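# Move the apple onto the cutting board and press it

## Task

Pick up the apple from the plate and put it down on the open wood of the cutting board, well away from the knife and from every board edge, then push it steadily down onto the board for a few seconds without easing off. It fails at once if the board or knife gets shifted, or if the apple is pressed so hard it is crushed. At the end nothing may still be moving, the apple must stay in place without the robot holding it, and whatever the robot is touching must not sink more than about a fingernail's width once released. Nothing may be knocked or placed off the table.

## Robot and tools

Robot: two arms, left_arm and right_arm, facing each other across a table. Each has the same five-finger right hand (not mirrored), so every hand number and axis means the same on both. left_arm's base is on the +y side; the names do not match image sides.

Scene frame: origin on the table top midway between the arm bases, table top at z = 0, +z up. Result state lines give each hand point's position (m), orientation quaternion wxyz and velocities in this frame. Printed positions can be somewhat off, more so at long reach.

Hand point: a point 0.05 m in front of the palm where index pad and thumb tip meet in a pinch. Its own axes: +z along the straight fingers (fingers extend 0.06-0.07 m past it), +y out of the palm, +x across the palm toward the little finger. A wrist bracket on the little-finger side sticks 0.03 m beyond the point in +y and 0.11 m across; it can collide. With the thumb turned fully in front of the palm, the hand can wrap objects 0.035-0.08 m wide, which then sit across the palm on the wrist side of the point; turn the thumb before reaching the object.

Row format (used by both motion tools): one flat list of 28 numbers, each in [-1, 1], always covering both arms. Order: left_arm dx, dy, dz, rx, ry, rz, then left_gripper little, ring, middle, index, thumb_bend, thumb_turn, force_limit, speed; then the same 14 for right_arm/right_gripper. dx..rz are an offset, not a pose: a target relative to the hand point's pose in the latest result that showed it (or, before any such result and in later calls within one reply, relative to where the robot is when the action begins), expressed in the hand point's own axes. Scale: 1.0 = 0.6 m for dx, dy, dz and 180 degrees for the rotation vector rx, ry, rz. All zeros therefore means go back to that reference pose, not hold still. Finger values are absolute targets: +1 straight/open, -1 curled shut; thumb_bend +1 straight, -1 bent; thumb_turn +1 beside the palm, -1 across in front. Pinch is roughly index -0.22, thumb_bend -0.75, thumb_turn -0.57. force_limit maps -1..+1 to about 0..10 N fingertip stop force (0..15 N for thumb motors); it does not limit opening. speed maps -1..+1 to near zero..full (full travel 0.6 s); use -0.9 or lower for a gentle close. There is no 'no change' value: to keep a hand as is, resend its last eight numbers, or before any, its hand_measured six plus hand_force_limit and hand_speed.

Tools:
- execute_actions {actions, pictures}: actions is an empty list (just report state), one action {rows, steps} with 1-15 rows and steps up to 15 (each step 1/30 s, last row repeats), or one wait {steps} up to 300 counted from the previous result including reply time. Each row is measured from the same reference pose, not chained.
- move {target, speed, stop_force}: target is one 28-number row as above; each hand point travels in a straight line to its target, both finishing together, lasting 0.5-10 s. speed is m/s, 0.002-0.5 (default 0.25); turning capped at twice that in rad/s. Optional stop_force, 9-40 N, one value for both arms: an arm stops when its wrist sensor feels that much extra push against its motion, then steps back 2 control steps and holds. Only reliable if the hand does not rotate and speed is very low; omit it when moving away from a surface being pressed. Result adds a 'move:' line (done, off_target, moving, held, contact, fault) and limits (paced = clipped, held = steps blocked).
- wait {seconds}: 0-10 s, sends nothing new.
- zoom_image {camera, region}: camera cam_low, cam_left_wrist or cam_right_wrist (each 896x504); region [x0, y0, x1, y1] pixels, at most 504x504.
- show_instructions: shows the reference image pages.
- finished_scene {scene}: ends and grades the current scene; pass its number. Irreversible.

Result lines: wrist force/torque per arm in the end effector's axes (noisy, offset up to ~4 N, saturates ~50 N; pressing on a surface reads as force back into the arm). hand_measured, hand_stopped_by (moving, target, force, stalled, fault), hand_load_n (positive = finger pushed open) list six values in motor order; loads near 0 mean the grip is lost. HELD marks steps not sent; 'pose unreachable' means the clearance check altered a command. 'Hand target' shows where the controller now drives each hand point. MOTOR HOT warns from 70 °C; at 85 °C the arm brakes until cooled.

Control behaviour: commands lag about 0.17 s; each step's target is clipped to within 100 mm and 16 degrees of the measured pose, so far targets need several calls. Arms are stiff: commanding even slightly past a firm contact can trigger a fault stop (10 s) from joint torque over limit (139 N m for big joints, 26 for wrists) or any outside force of 150 N.

Avoid: arms hitting or pressing each other; bumping the board or knife; dropping the apple or knocking anything off the table; crushing the apple. Press down gently and slowly (low speed, modest stop_force), keep pressing a few seconds, then release and make sure everything is still before finishing.

Each tool is called as name(argument=value, ...) on one line, values as JSON.

Reference images:

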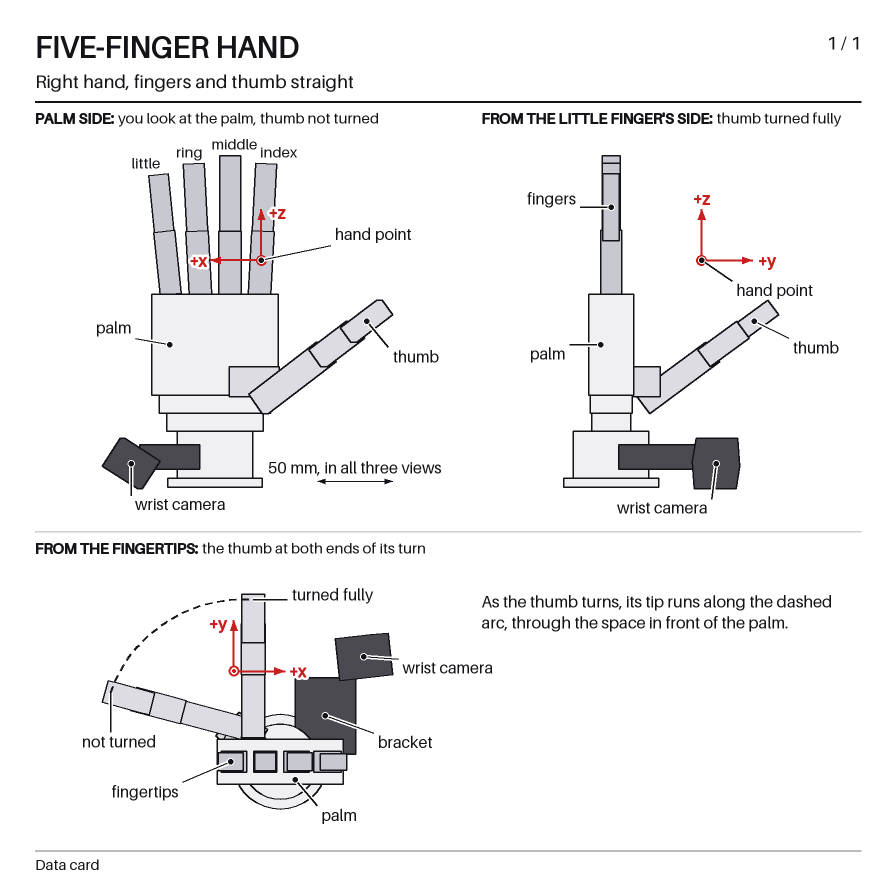

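## Session

execute_actions(actions=[])

Scene clock: 0.00 s of 4800.00 s.
left_arm: end_effector_position=(+0.2367, +0.4398, +0.4840) hand_measured=(+1.000, +1.000, +1.000, +1.000, +1.000, +1.000) hand_load_n=(+0.0, +0.0, +0.0, +0.0, +0.0, +0.0) hand_stopped_by=(target, target, target, target, target, target) hand_force_limit=0.00 hand_speed=-0.80 end_effector_quat_wxyz=(-0.003, +0.354, +0.935, +0.011) end_effector_velocity=(+0.000, -0.000, -0.000) end_effector_angular_velocity=(+0.001, +0.000, +0.000) | right_arm: end_effector_position=(+0.0990, -0.2713, +0.4736) hand_measured=(+1.000, +1.000, +1.000, +1.000, +1.000, +1.000) hand_load_n=(+0.0, +0.0, +0.0, +0.0, +0.0, +0.0) hand_stopped_by=(target, target, target, target, target, target) hand_force_limit=0.00 hand_speed=-0.80 end_effector_quat_wxyz=(+0.013, -0.416, +0.909, +0.002) end_effector_velocity=(-0.000, +0.000, +0.000) end_effector_angular_velocity=(+0.002, -0.001, +0.001)
Joint positions: left_arm=[ 0.531 -1.698  1.312  1.975  1.558 -1.881] | right_arm=[-1.182 -1.748  1.369  1.924  1.57  -1.906]
Joint velocities: left_arm=[ 0.     0.001  0.    -0.    -0.    -0.   ] | right_arm=[ 0.001 -0.    -0.001 -0.001 -0.001  0.   ]
Wrist force (N, on the end effector, along its own x y z axes, offset not removed): no reading
Wrist torque (N m, same axes, about the end effector's origin, offset not removed): no reading
Hand target (left_arm): +0.237, +0.440, +0.484; -0.003, +0.354, +0.935, +0.011
Hand target (right_arm): +0.099, -0.271, +0.474; +0.013, -0.416, +0.909, +0.002

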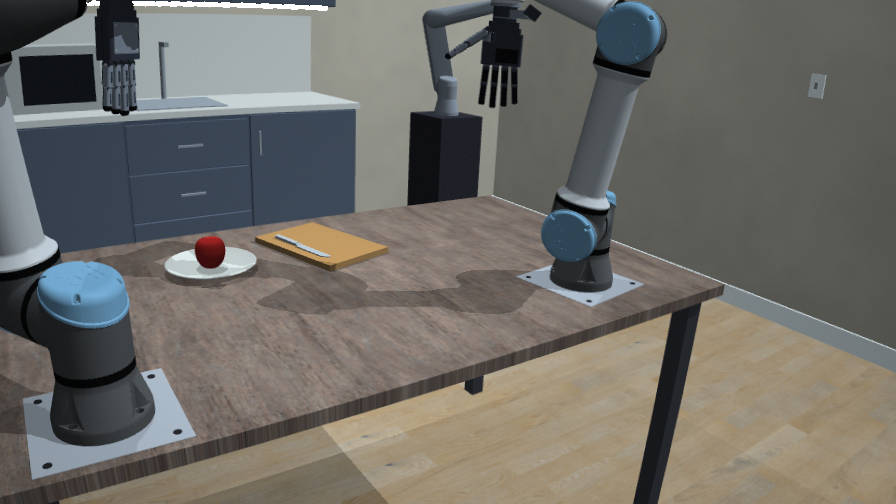

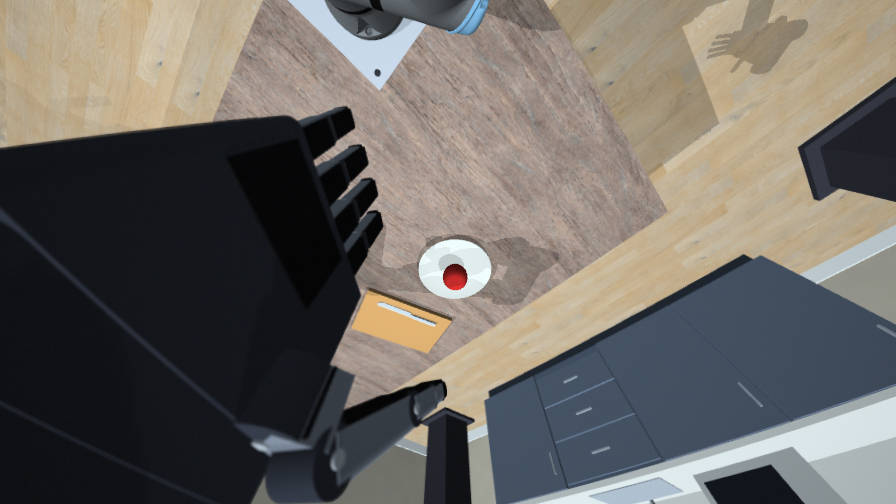

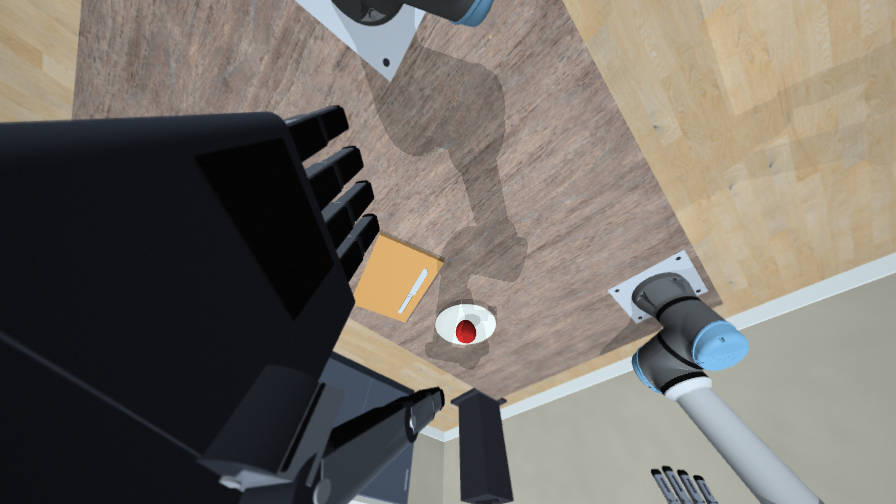

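move(target=[-0.3,-0.05,0.3,0,0,0,1,1,1,1,1,-1,0,0.5,0,0,0,0,0,0,1,1,1,1,1,1,0,-0.8])

move(target=[-0.15,0.1,0,0,0,0,1,1,1,1,1,-1,0,0.5,0,0,0,0,0,0,1,1,1,1,1,1,0,-0.8])

Scene clock: 28.40 s of 4800.00 s.
left_arm: end_effector_position=(+0.3518, +0.3025, +0.3007) hand_measured=(+1.000, +1.000, +1.000, +1.000, +1.000, -1.000) hand_load_n=(+0.0, +0.0, +0.0, +0.0, +0.0, +0.0) hand_stopped_by=(target, target, target, target, target, target) hand_force_limit=0.00 hand_speed=0.50 end_effector_quat_wxyz=(-0.003, +0.354, +0.935, +0.011) end_effector_velocity=(+0.001, -0.001, -0.001) end_effector_angular_velocity=(+0.000, +0.002, +0.001) | right_arm: end_effector_position=(+0.0990, -0.2713, +0.4736) hand_measured=(+1.000, +1.000, +1.000, +1.000, +1.000, +1.000) hand_load_n=(+0.0, +0.0, +0.0, +0.0, +0.0, +0.0) hand_stopped_by=(target, target, target, target, target, target) hand_force_limit=0.00 hand_speed=-0.80 end_effector_quat_wxyz=(+0.013, -0.416, +0.909, +0.002) end_effector_velocity=(-0.000, +0.000, +0.000) end_effector_angular_velocity=(+0.000, +0.000, -0.001)
Joint positions: left_arm=[ 0.604 -1.319  1.384  1.523  1.556 -1.808] | right_arm=[-1.182 -1.748  1.369  1.924  1.57  -1.906]
Joint velocities: left_arm=[ 0.001  0.003 -0.001 -0.001  0.001  0.   ] | right_arm=[ 0.    -0.     0.     0.    -0.     0.001]
Wrist force (N, on the end effector, along its own x y z axes, offset not removed): left_arm=[-2.3 0.7 -1.3] | right_arm=[-2.5 -0.5 -2.6]
Wrist torque (N m, same axes, about the end effector's origin, offset not removed): left_arm=[0.33 0.35 0.02] | right_arm=[0.09 0.36 -0.24]
Hand target (left_arm): +0.352, +0.302, +0.301; -0.003, +0.354, +0.935, +0.011
Hand target (right_arm): +0.099, -0.271, +0.474; +0.013, -0.416, +0.909, +0.002
Off the commanded pose (left_arm): 0.000 m, 0 deg.
Off the commanded pose (right_arm): 0.000 m, 0 deg.
After step 100, 23.50 s passed at rest.
move: done

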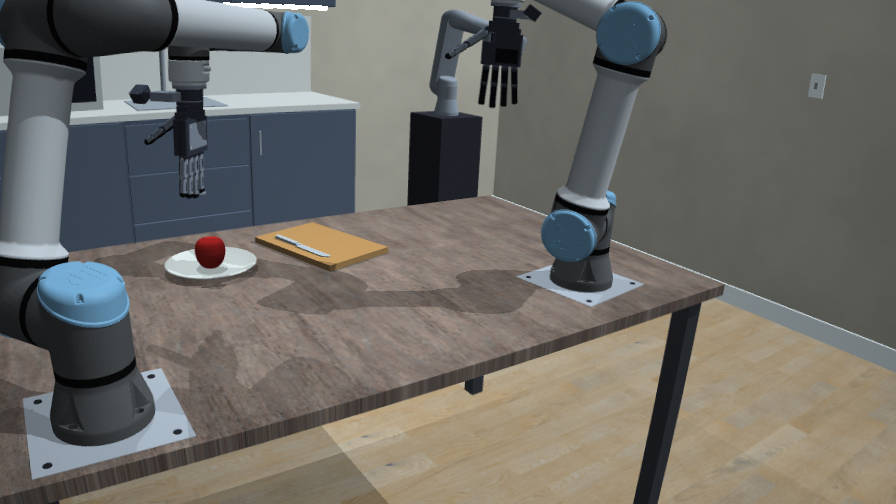

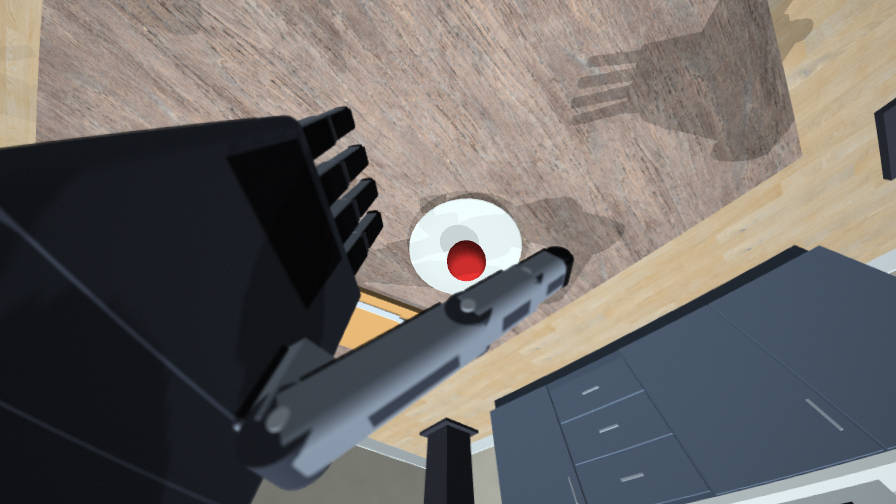

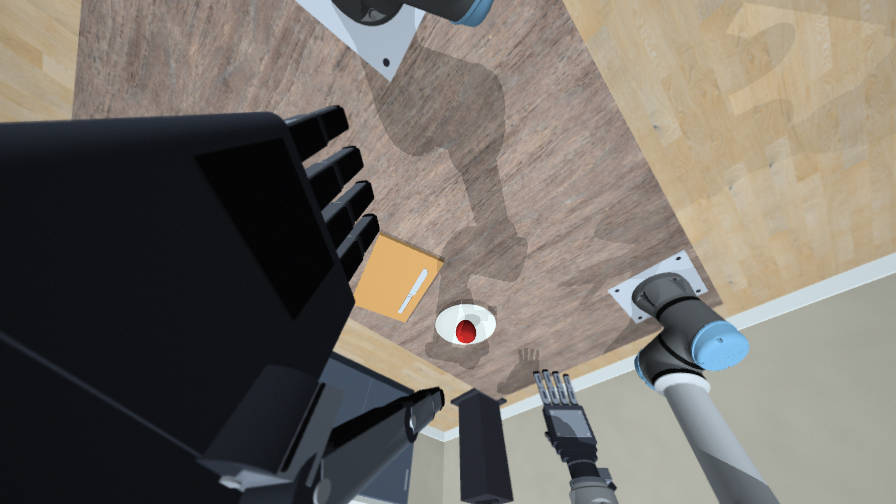

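Scene clock: 29.40 s of 4800.00 s.
left_arm: end_effector_position=(+0.4589, +0.2882, +0.3003) hand_measured=(+1.000, +1.000, +1.000, +1.000, +1.000, -1.000) hand_load_n=(+0.0, +0.0, +0.0, +0.0, +0.0, +0.0) hand_stopped_by=(target, target, target, target, target, target) hand_force_limit=0.00 hand_speed=0.50 end_effector_quat_wxyz=(-0.003, +0.354, +0.935, +0.011) end_effector_velocity=(+0.002, -0.000, +0.001) end_effector_angular_velocity=(+0.000, +0.000, +0.000) | right_arm: end_effector_position=(+0.0990, -0.2713, +0.4736) hand_measured=(+1.000, +1.000, +1.000, +1.000, +1.000, +1.000) hand_load_n=(+0.0, +0.0, +0.0, +0.0, +0.0, +0.0) hand_stopped_by=(target, target, target, target, target, target) hand_force_limit=0.00 hand_speed=-0.80 end_effector_quat_wxyz=(+0.013, -0.416, +0.909, +0.002) end_effector_velocity=(+0.000, -0.000, +0.000) end_effector_angular_velocity=(+0.001, -0.002, +0.000)
Joint positions: left_arm=[ 0.767 -1.063  1.026  1.623  1.553 -1.644] | right_arm=[-1.182 -1.748  1.369  1.924  1.57  -1.906]
Joint velocities: left_arm=[ 0.002  0.005 -0.009  0.005 -0.     0.002] | right_arm=[-0.    -0.    -0.002  0.     0.    -0.001]
Wrist force (N, on the end effector, along its own x y z axes, offset not removed): left_arm=[-0.9 2.4 -2.2] | right_arm=[-3.2 0.8 -1.2]
Wrist torque (N m, same axes, about the end effector's origin, offset not removed): left_arm=[0.42 0.07 0.12] | right_arm=[0.28 0.39 -0.30]
Hand target (left_arm): +0.459, +0.288, +0.300; -0.003, +0.354, +0.935, +0.011
Hand target (right_arm): +0.099, -0.271, +0.474; +0.013, -0.416, +0.909, +0.002
Off the commanded pose (left_arm): 0.000 m, 0 deg.
Off the commanded pose (right_arm): 0.000 m, 0 deg.
move: done

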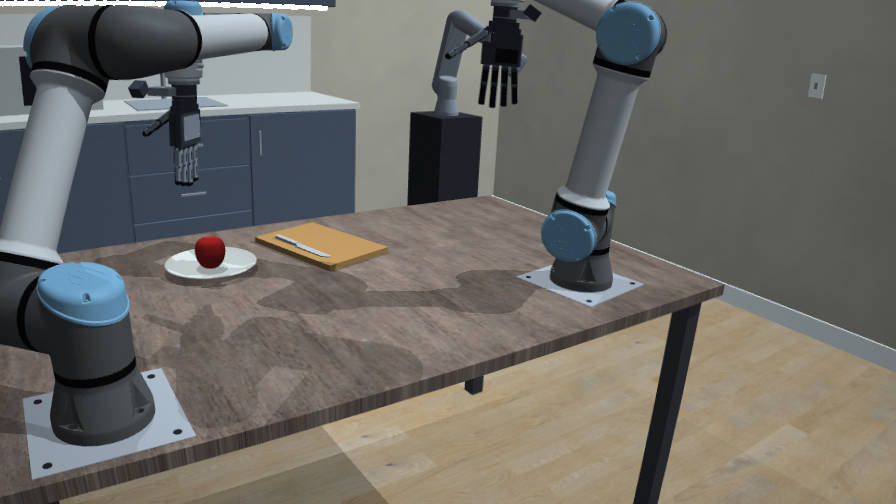

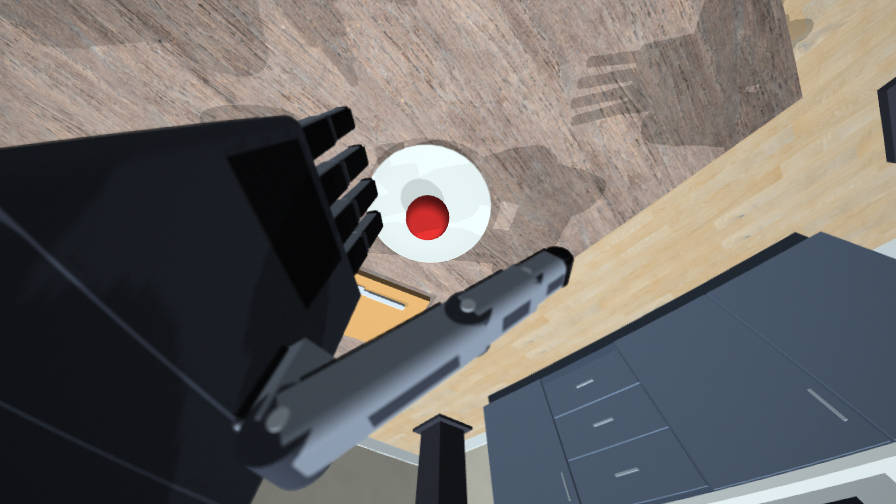

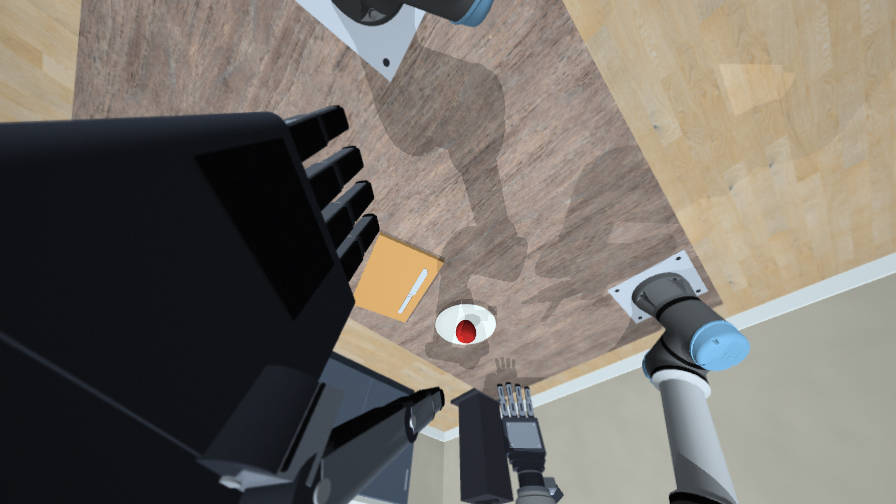

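move(target=[-0.04,-0.05,0.1,0,0,-0.3,1,1,1,1,1,-1,0,0.5,0,0,0,0,0,0,1,1,1,1,1,1,0,-0.8], speed=0.4)

move(target=[0,0,0.07,0.28,0,0,1,1,1,1,1,-1,0,0.5,0,0,0,0,0,0,1,1,1,1,1,1,0,-0.8], speed=0.4)

Scene clock: 48.43 s of 4800.00 s.
left_arm: end_effector_position=(+0.4571, +0.2513, +0.2393) hand_measured=(+1.000, +1.000, +1.000, +1.000, +1.000, -1.000) hand_load_n=(+0.0, +0.0, +0.0, +0.0, +0.0, +0.0) hand_stopped_by=(target, target, target, target, target, target) hand_force_limit=0.00 hand_speed=0.50 end_effector_quat_wxyz=(-0.002, +0.108, -0.994, -0.011) end_effector_velocity=(-0.001, -0.000, -0.001) end_effector_angular_velocity=(+0.001, +0.003, +0.008) | right_arm: end_effector_position=(+0.0990, -0.2713, +0.4736) hand_measured=(+1.000, +1.000, +1.000, +1.000, +1.000, +1.000) hand_load_n=(+0.0, +0.0, +0.0, +0.0, +0.0, +0.0) hand_stopped_by=(target, target, target, target, target, target) hand_force_limit=0.00 hand_speed=-0.80 end_effector_quat_wxyz=(+0.013, -0.416, +0.909, +0.002) end_effector_velocity=(-0.000, +0.000, -0.000) end_effector_angular_velocity=(-0.000, +0.001, +0.000)
Joint positions: left_arm=[ 0.729 -0.826  0.796  1.616  1.554 -2.625] | right_arm=[-1.182 -1.748  1.369  1.924  1.57  -1.906]
Joint velocities: left_arm=[ 0.     0.004 -0.003  0.002  0.002 -0.008] | right_arm=[ 0.     0.     0.001  0.    -0.001  0.   ]
Wrist force (N, on the end effector, along its own x y z axes, offset not removed): left_arm=[-1.0 0.9 -2.1] | right_arm=[-2.7 2.7 -0.5]
Wrist torque (N m, same axes, about the end effector's origin, offset not removed): left_arm=[0.28 0.15 0.01] | right_arm=[0.40 0.42 -0.21]
Hand target (left_arm): +0.457, +0.251, +0.239; +0.002, -0.109, +0.994, +0.011
Hand target (right_arm): +0.099, -0.271, +0.474; +0.013, -0.416, +0.909, +0.002
Off the commanded pose (left_arm): 0.000 m, 0 deg.
Off the commanded pose (right_arm): 0.000 m, 0 deg.
After step 100, 13.97 s passed at rest.
move: done

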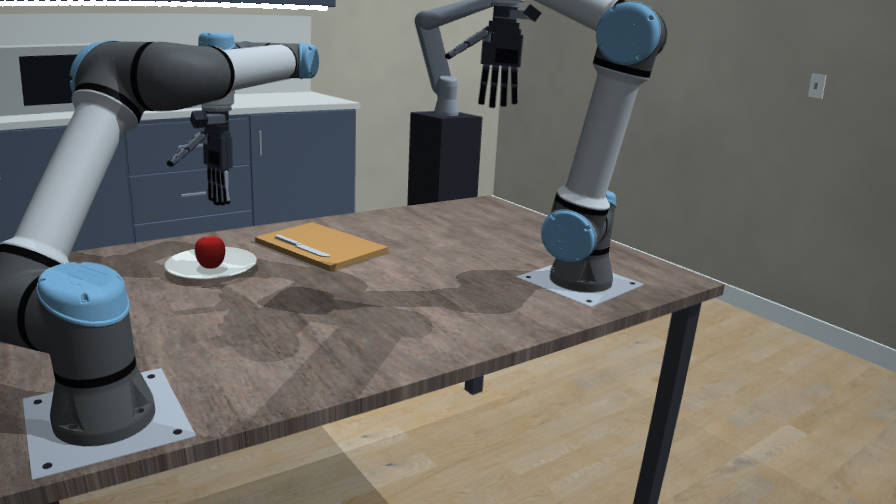

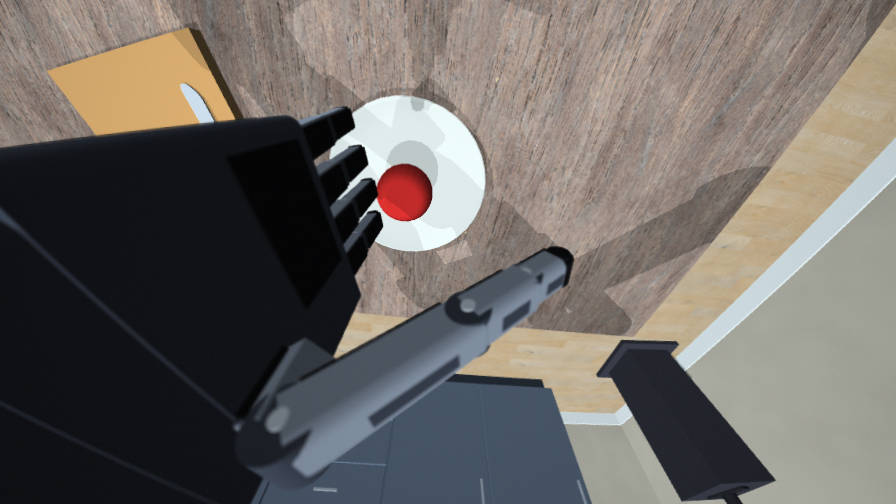

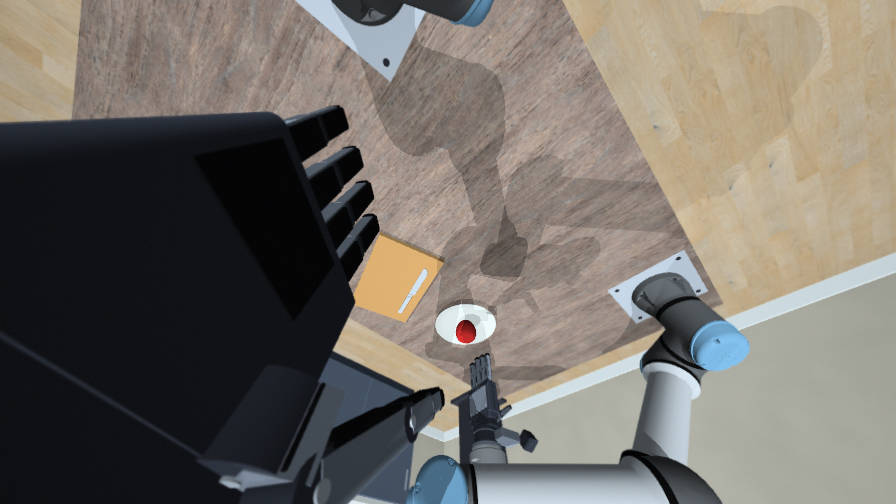

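Scene clock: 50.10 s of 4800.00 s.
left_arm: end_effector_position=(+0.4573, +0.2523, +0.1976) hand_measured=(+1.000, +1.000, +1.000, +1.000, +1.000, -1.000) hand_load_n=(+0.0, +0.0, +0.0, +0.0, +0.0, +0.0) hand_stopped_by=(target, target, target, target, target, target) hand_force_limit=0.00 hand_speed=0.50 end_effector_quat_wxyz=(-0.049, +0.098, -0.904, +0.412) end_effector_velocity=(-0.000, -0.000, -0.001) end_effector_angular_velocity=(-0.009, -0.003, +0.001) | right_arm: end_effector_position=(+0.0990, -0.2713, +0.4736) hand_measured=(+1.000, +1.000, +1.000, +1.000, +1.000, +1.000) hand_load_n=(+0.0, +0.0, +0.0, +0.0, +0.0, +0.0) hand_stopped_by=(target, target, target, target, target, target) hand_force_limit=0.00 hand_speed=-0.80 end_effector_quat_wxyz=(+0.013, -0.416, +0.909, +0.002) end_effector_velocity=(+0.001, -0.000, -0.000) end_effector_angular_velocity=(-0.001, +0.001, -0.003)
Joint positions: left_arm=[ 0.984 -1.243  1.486  0.633  2.12  -2.57 ] | right_arm=[-1.182 -1.748  1.369  1.924  1.57  -1.906]
Joint velocities: left_arm=[ 0.002 -0.004  0.009 -0.015  0.005 -0.004] | right_arm=[-0.002  0.     0.001  0.     0.     0.   ]
Wrist force (N, on the end effector, along its own x y z axes, offset not removed): left_arm=[0.1 4.4 0.3] | right_arm=[0.5 0.5 -3.3]
Wrist torque (N m, same axes, about the end effector's origin, offset not removed): left_arm=[0.88 -0.16 0.30] | right_arm=[0.32 -0.14 -0.09]
Hand target (left_arm): +0.457, +0.252, +0.198; +0.049, -0.098, +0.904, -0.413
Hand target (right_arm): +0.099, -0.271, +0.474; +0.013, -0.416, +0.909, +0.002
Off the commanded pose (left_arm): 0.000 m, 0 deg.
Off the commanded pose (right_arm): 0.000 m, 0 deg.
move: done

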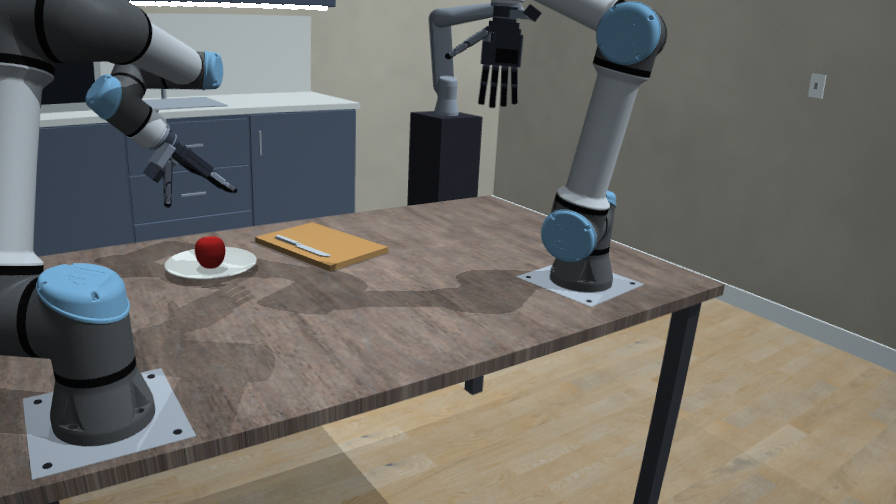

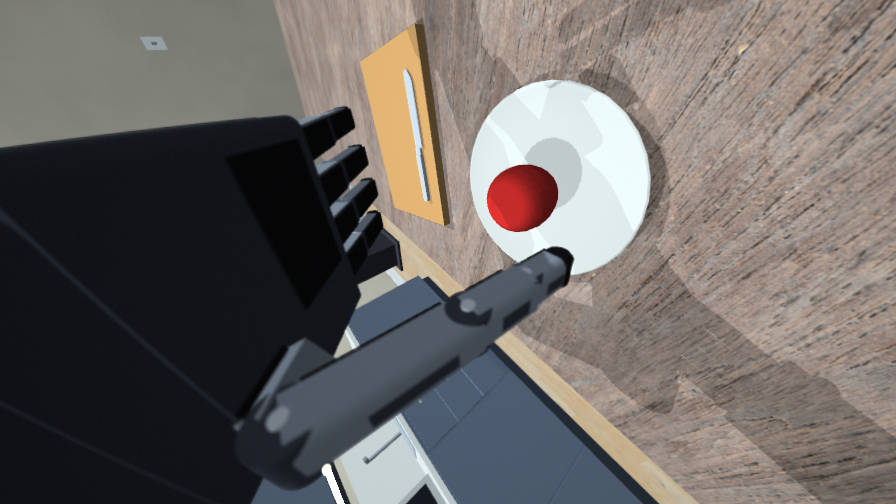

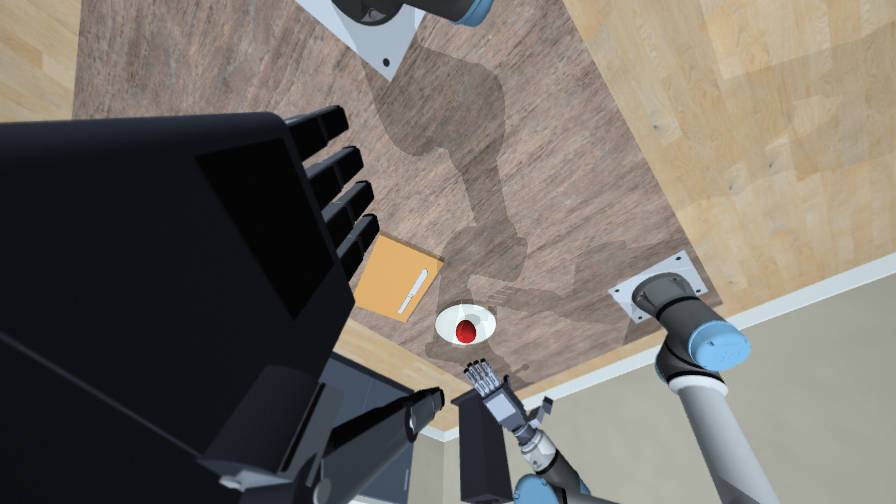

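move(target=[-0.018,0.055,0.115,0,0,0,1,1,1,1,1,-1,0,0.5,0,0,0,0,0,0,1,1,1,1,1,1,0,-0.8], speed=0.1)

Scene clock: 62.23 s of 4800.00 s.
left_arm: end_effector_position=(+0.4748, +0.2250, +0.1276) hand_measured=(+1.000, +1.000, +1.000, +1.000, +1.000, -1.000) hand_load_n=(+0.0, +0.0, +0.0, +0.0, +0.0, +0.0) hand_stopped_by=(target, target, target, target, target, target) hand_force_limit=0.00 hand_speed=0.50 end_effector_quat_wxyz=(-0.049, +0.098, -0.904, +0.412) end_effector_velocity=(+0.000, -0.001, -0.001) end_effector_angular_velocity=(+0.000, -0.001, -0.001) | right_arm: end_effector_position=(+0.0990, -0.2713, +0.4736) hand_measured=(+1.000, +1.000, +1.000, +1.000, +1.000, +1.000) hand_load_n=(+0.0, +0.0, +0.0, +0.0, +0.0, +0.0) hand_stopped_by=(target, target, target, target, target, target) hand_force_limit=0.00 hand_speed=-0.80 end_effector_quat_wxyz=(+0.013, -0.416, +0.909, +0.002) end_effector_velocity=(-0.001, -0.000, -0.000) end_effector_angular_velocity=(-0.001, +0.001, +0.002)
Joint positions: left_arm=[ 0.956 -1.137  1.52   0.48   2.102 -2.596] | right_arm=[-1.182 -1.748  1.369  1.924  1.57  -1.906]
Joint velocities: left_arm=[-0.001  0.002  0.    -0.003 -0.001  0.   ] | right_arm=[ 0.002  0.     0.001  0.001  0.    -0.   ]
Wrist force (N, on the end effector, along its own x y z axes, offset not removed): left_arm=[0.8 0.1 1.3] | right_arm=[0.1 1.9 -1.8]
Wrist torque (N m, same axes, about the end effector's origin, offset not removed): left_arm=[-0.23 -0.35 0.09] | right_arm=[0.54 -0.07 0.10]
Hand target (left_arm): +0.475, +0.225, +0.128; +0.049, -0.098, +0.904, -0.412
Hand target (right_arm): +0.099, -0.271, +0.474; +0.013, -0.416, +0.909, +0.002
Off the commanded pose (left_arm): 0.000 m, 0 deg.
Off the commanded pose (right_arm): 0.000 m, 0 deg.
After step 140, 6.27 s passed at rest.
move: done

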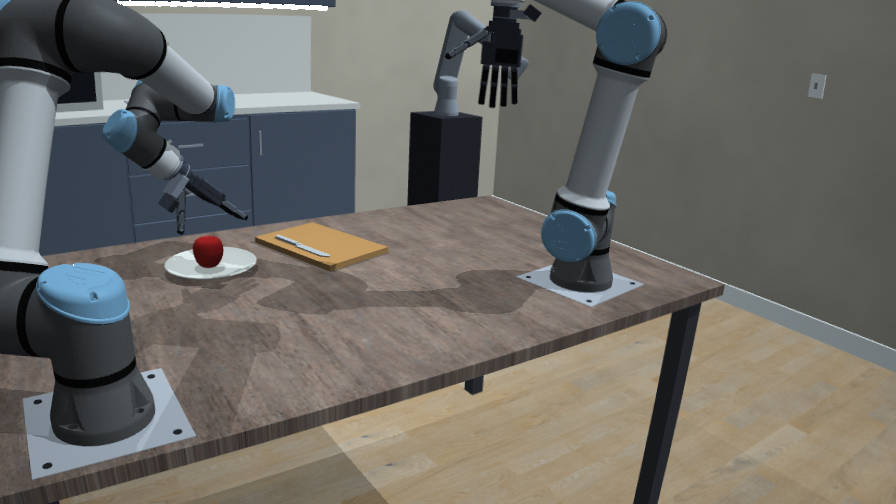

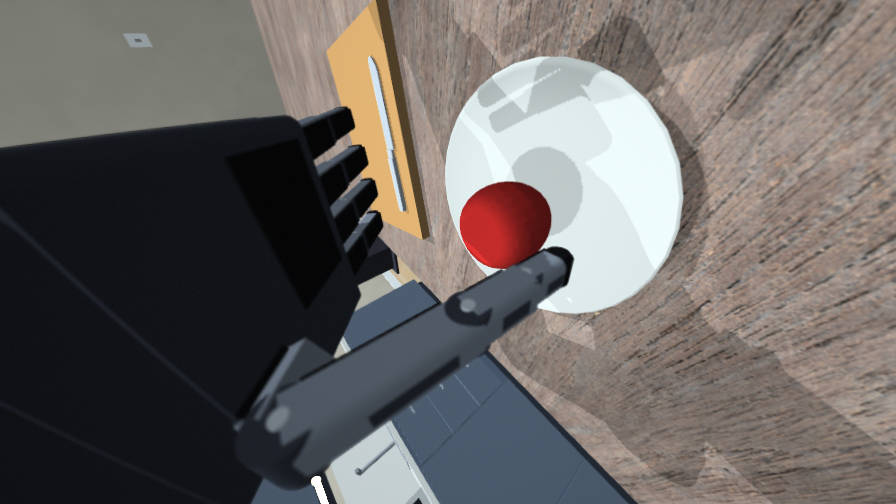

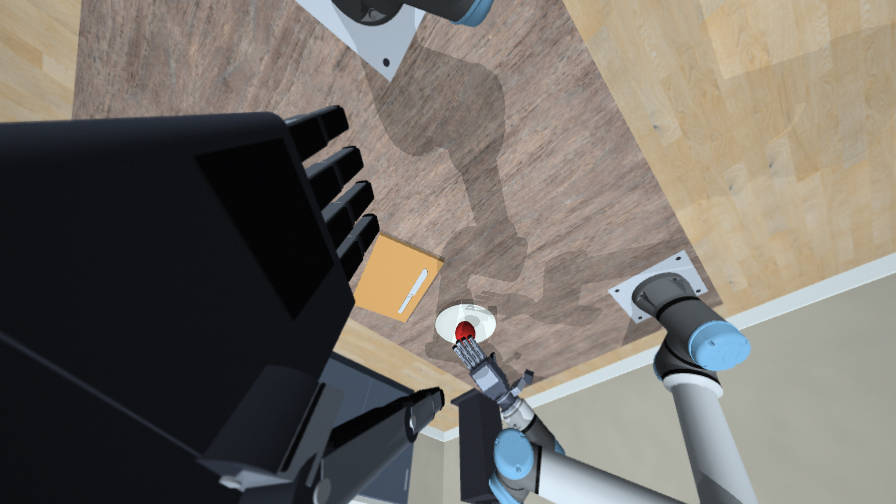

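move(target=[-0.035,0.075,0.085,0,0,0,1,1,1,1,1,-1,0,0.5,0,0,0,0,0,0,1,1,1,1,1,1,0,-0.8], speed=0.04, stop_force=10)

zoom_image(camera="cam_low", region=[100,150,400,320])

Scene clock: 76.47 s of 4800.00 s.
left_arm: end_effector_position=(+0.4975, +0.2208, +0.0604) hand_measured=(+1.000, +1.000, +1.000, +1.000, +1.000, -1.000) hand_load_n=(+0.0, +0.0, +0.0, +0.0, +0.0, +0.0) hand_stopped_by=(target, target, target, target, target, target) hand_force_limit=0.00 hand_speed=0.50 end_effector_quat_wxyz=(-0.049, +0.098, -0.904, +0.412) end_effector_velocity=(+0.000, +0.000, -0.002) end_effector_angular_velocity=(+0.001, +0.001, -0.000) | right_arm: end_effector_position=(+0.0990, -0.2713, +0.4736) hand_measured=(+1.000, +1.000, +1.000, +1.000, +1.000, +1.000) hand_load_n=(+0.0, +0.0, +0.0, +0.0, +0.0, +0.0) hand_stopped_by=(target, target, target, target, target, target) hand_force_limit=0.00 hand_speed=-0.80 end_effector_quat_wxyz=(+0.013, -0.416, +0.909, +0.002) end_effector_velocity=(-0.000, -0.000, -0.000) end_effector_angular_velocity=(-0.001, +0.002, +0.001)
Joint positions: left_arm=[ 0.975 -1.016  1.522  0.366  2.115 -2.578] | right_arm=[-1.182 -1.748  1.369  1.924  1.57  -1.906]
Joint velocities: left_arm=[ 0.001  0.003  0.    -0.002  0.     0.001] | right_arm=[ 0.     0.     0.002  0.    -0.    -0.001]
Wrist force (N, on the end effector, along its own x y z axes, offset not removed): left_arm=[-2.2 -1.4 -5.0] | right_arm=[-2.0 2.7 -1.7]
Wrist torque (N m, same axes, about the end effector's origin, offset not removed): left_arm=[0.04 0.36 0.01] | right_arm=[0.56 0.27 -0.07]
Hand target (left_arm): +0.498, +0.221, +0.060; +0.049, -0.098, +0.904, -0.412
Hand target (right_arm): +0.099, -0.271, +0.474; +0.013, -0.416, +0.909, +0.002
Off the commanded pose (left_arm): 0.000 m, 0 deg.
Off the commanded pose (right_arm): 0.000 m, 0 deg.
After step 100, 8.80 s passed at rest.
move: done

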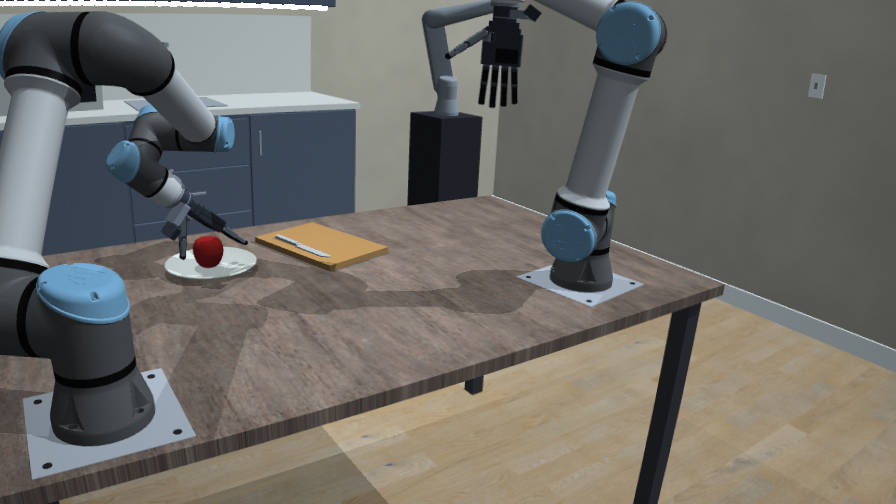

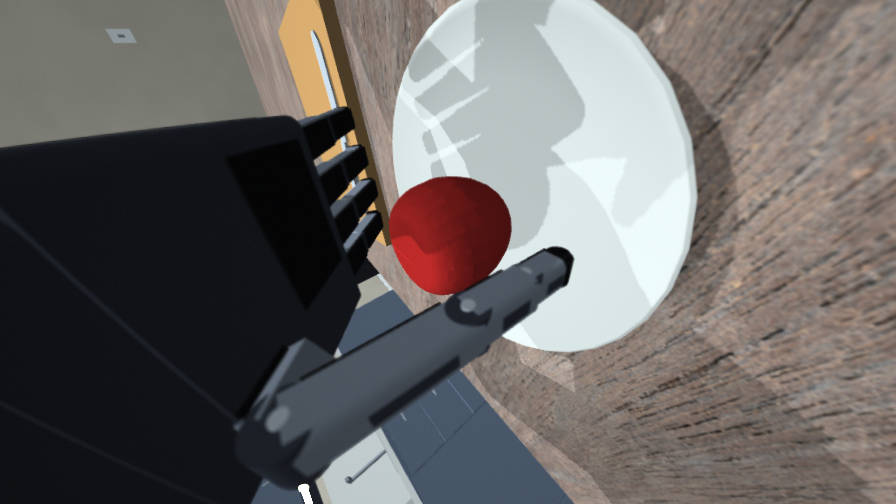

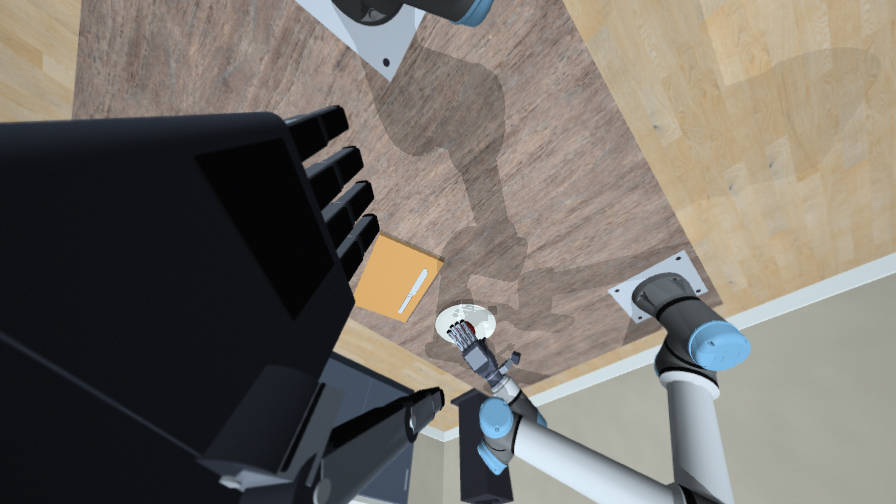

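Region (100, 150, 400, 320) of cam_low's 896x504 image, scaled by 1.680, with more detail than that image has; it fills the top 286 rows of this view, and the rest is white.

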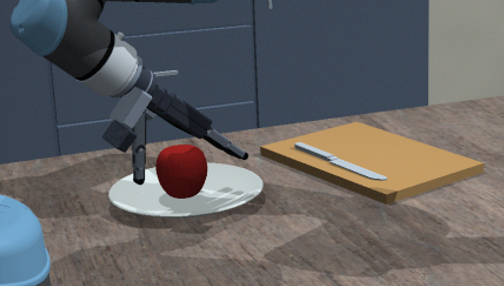

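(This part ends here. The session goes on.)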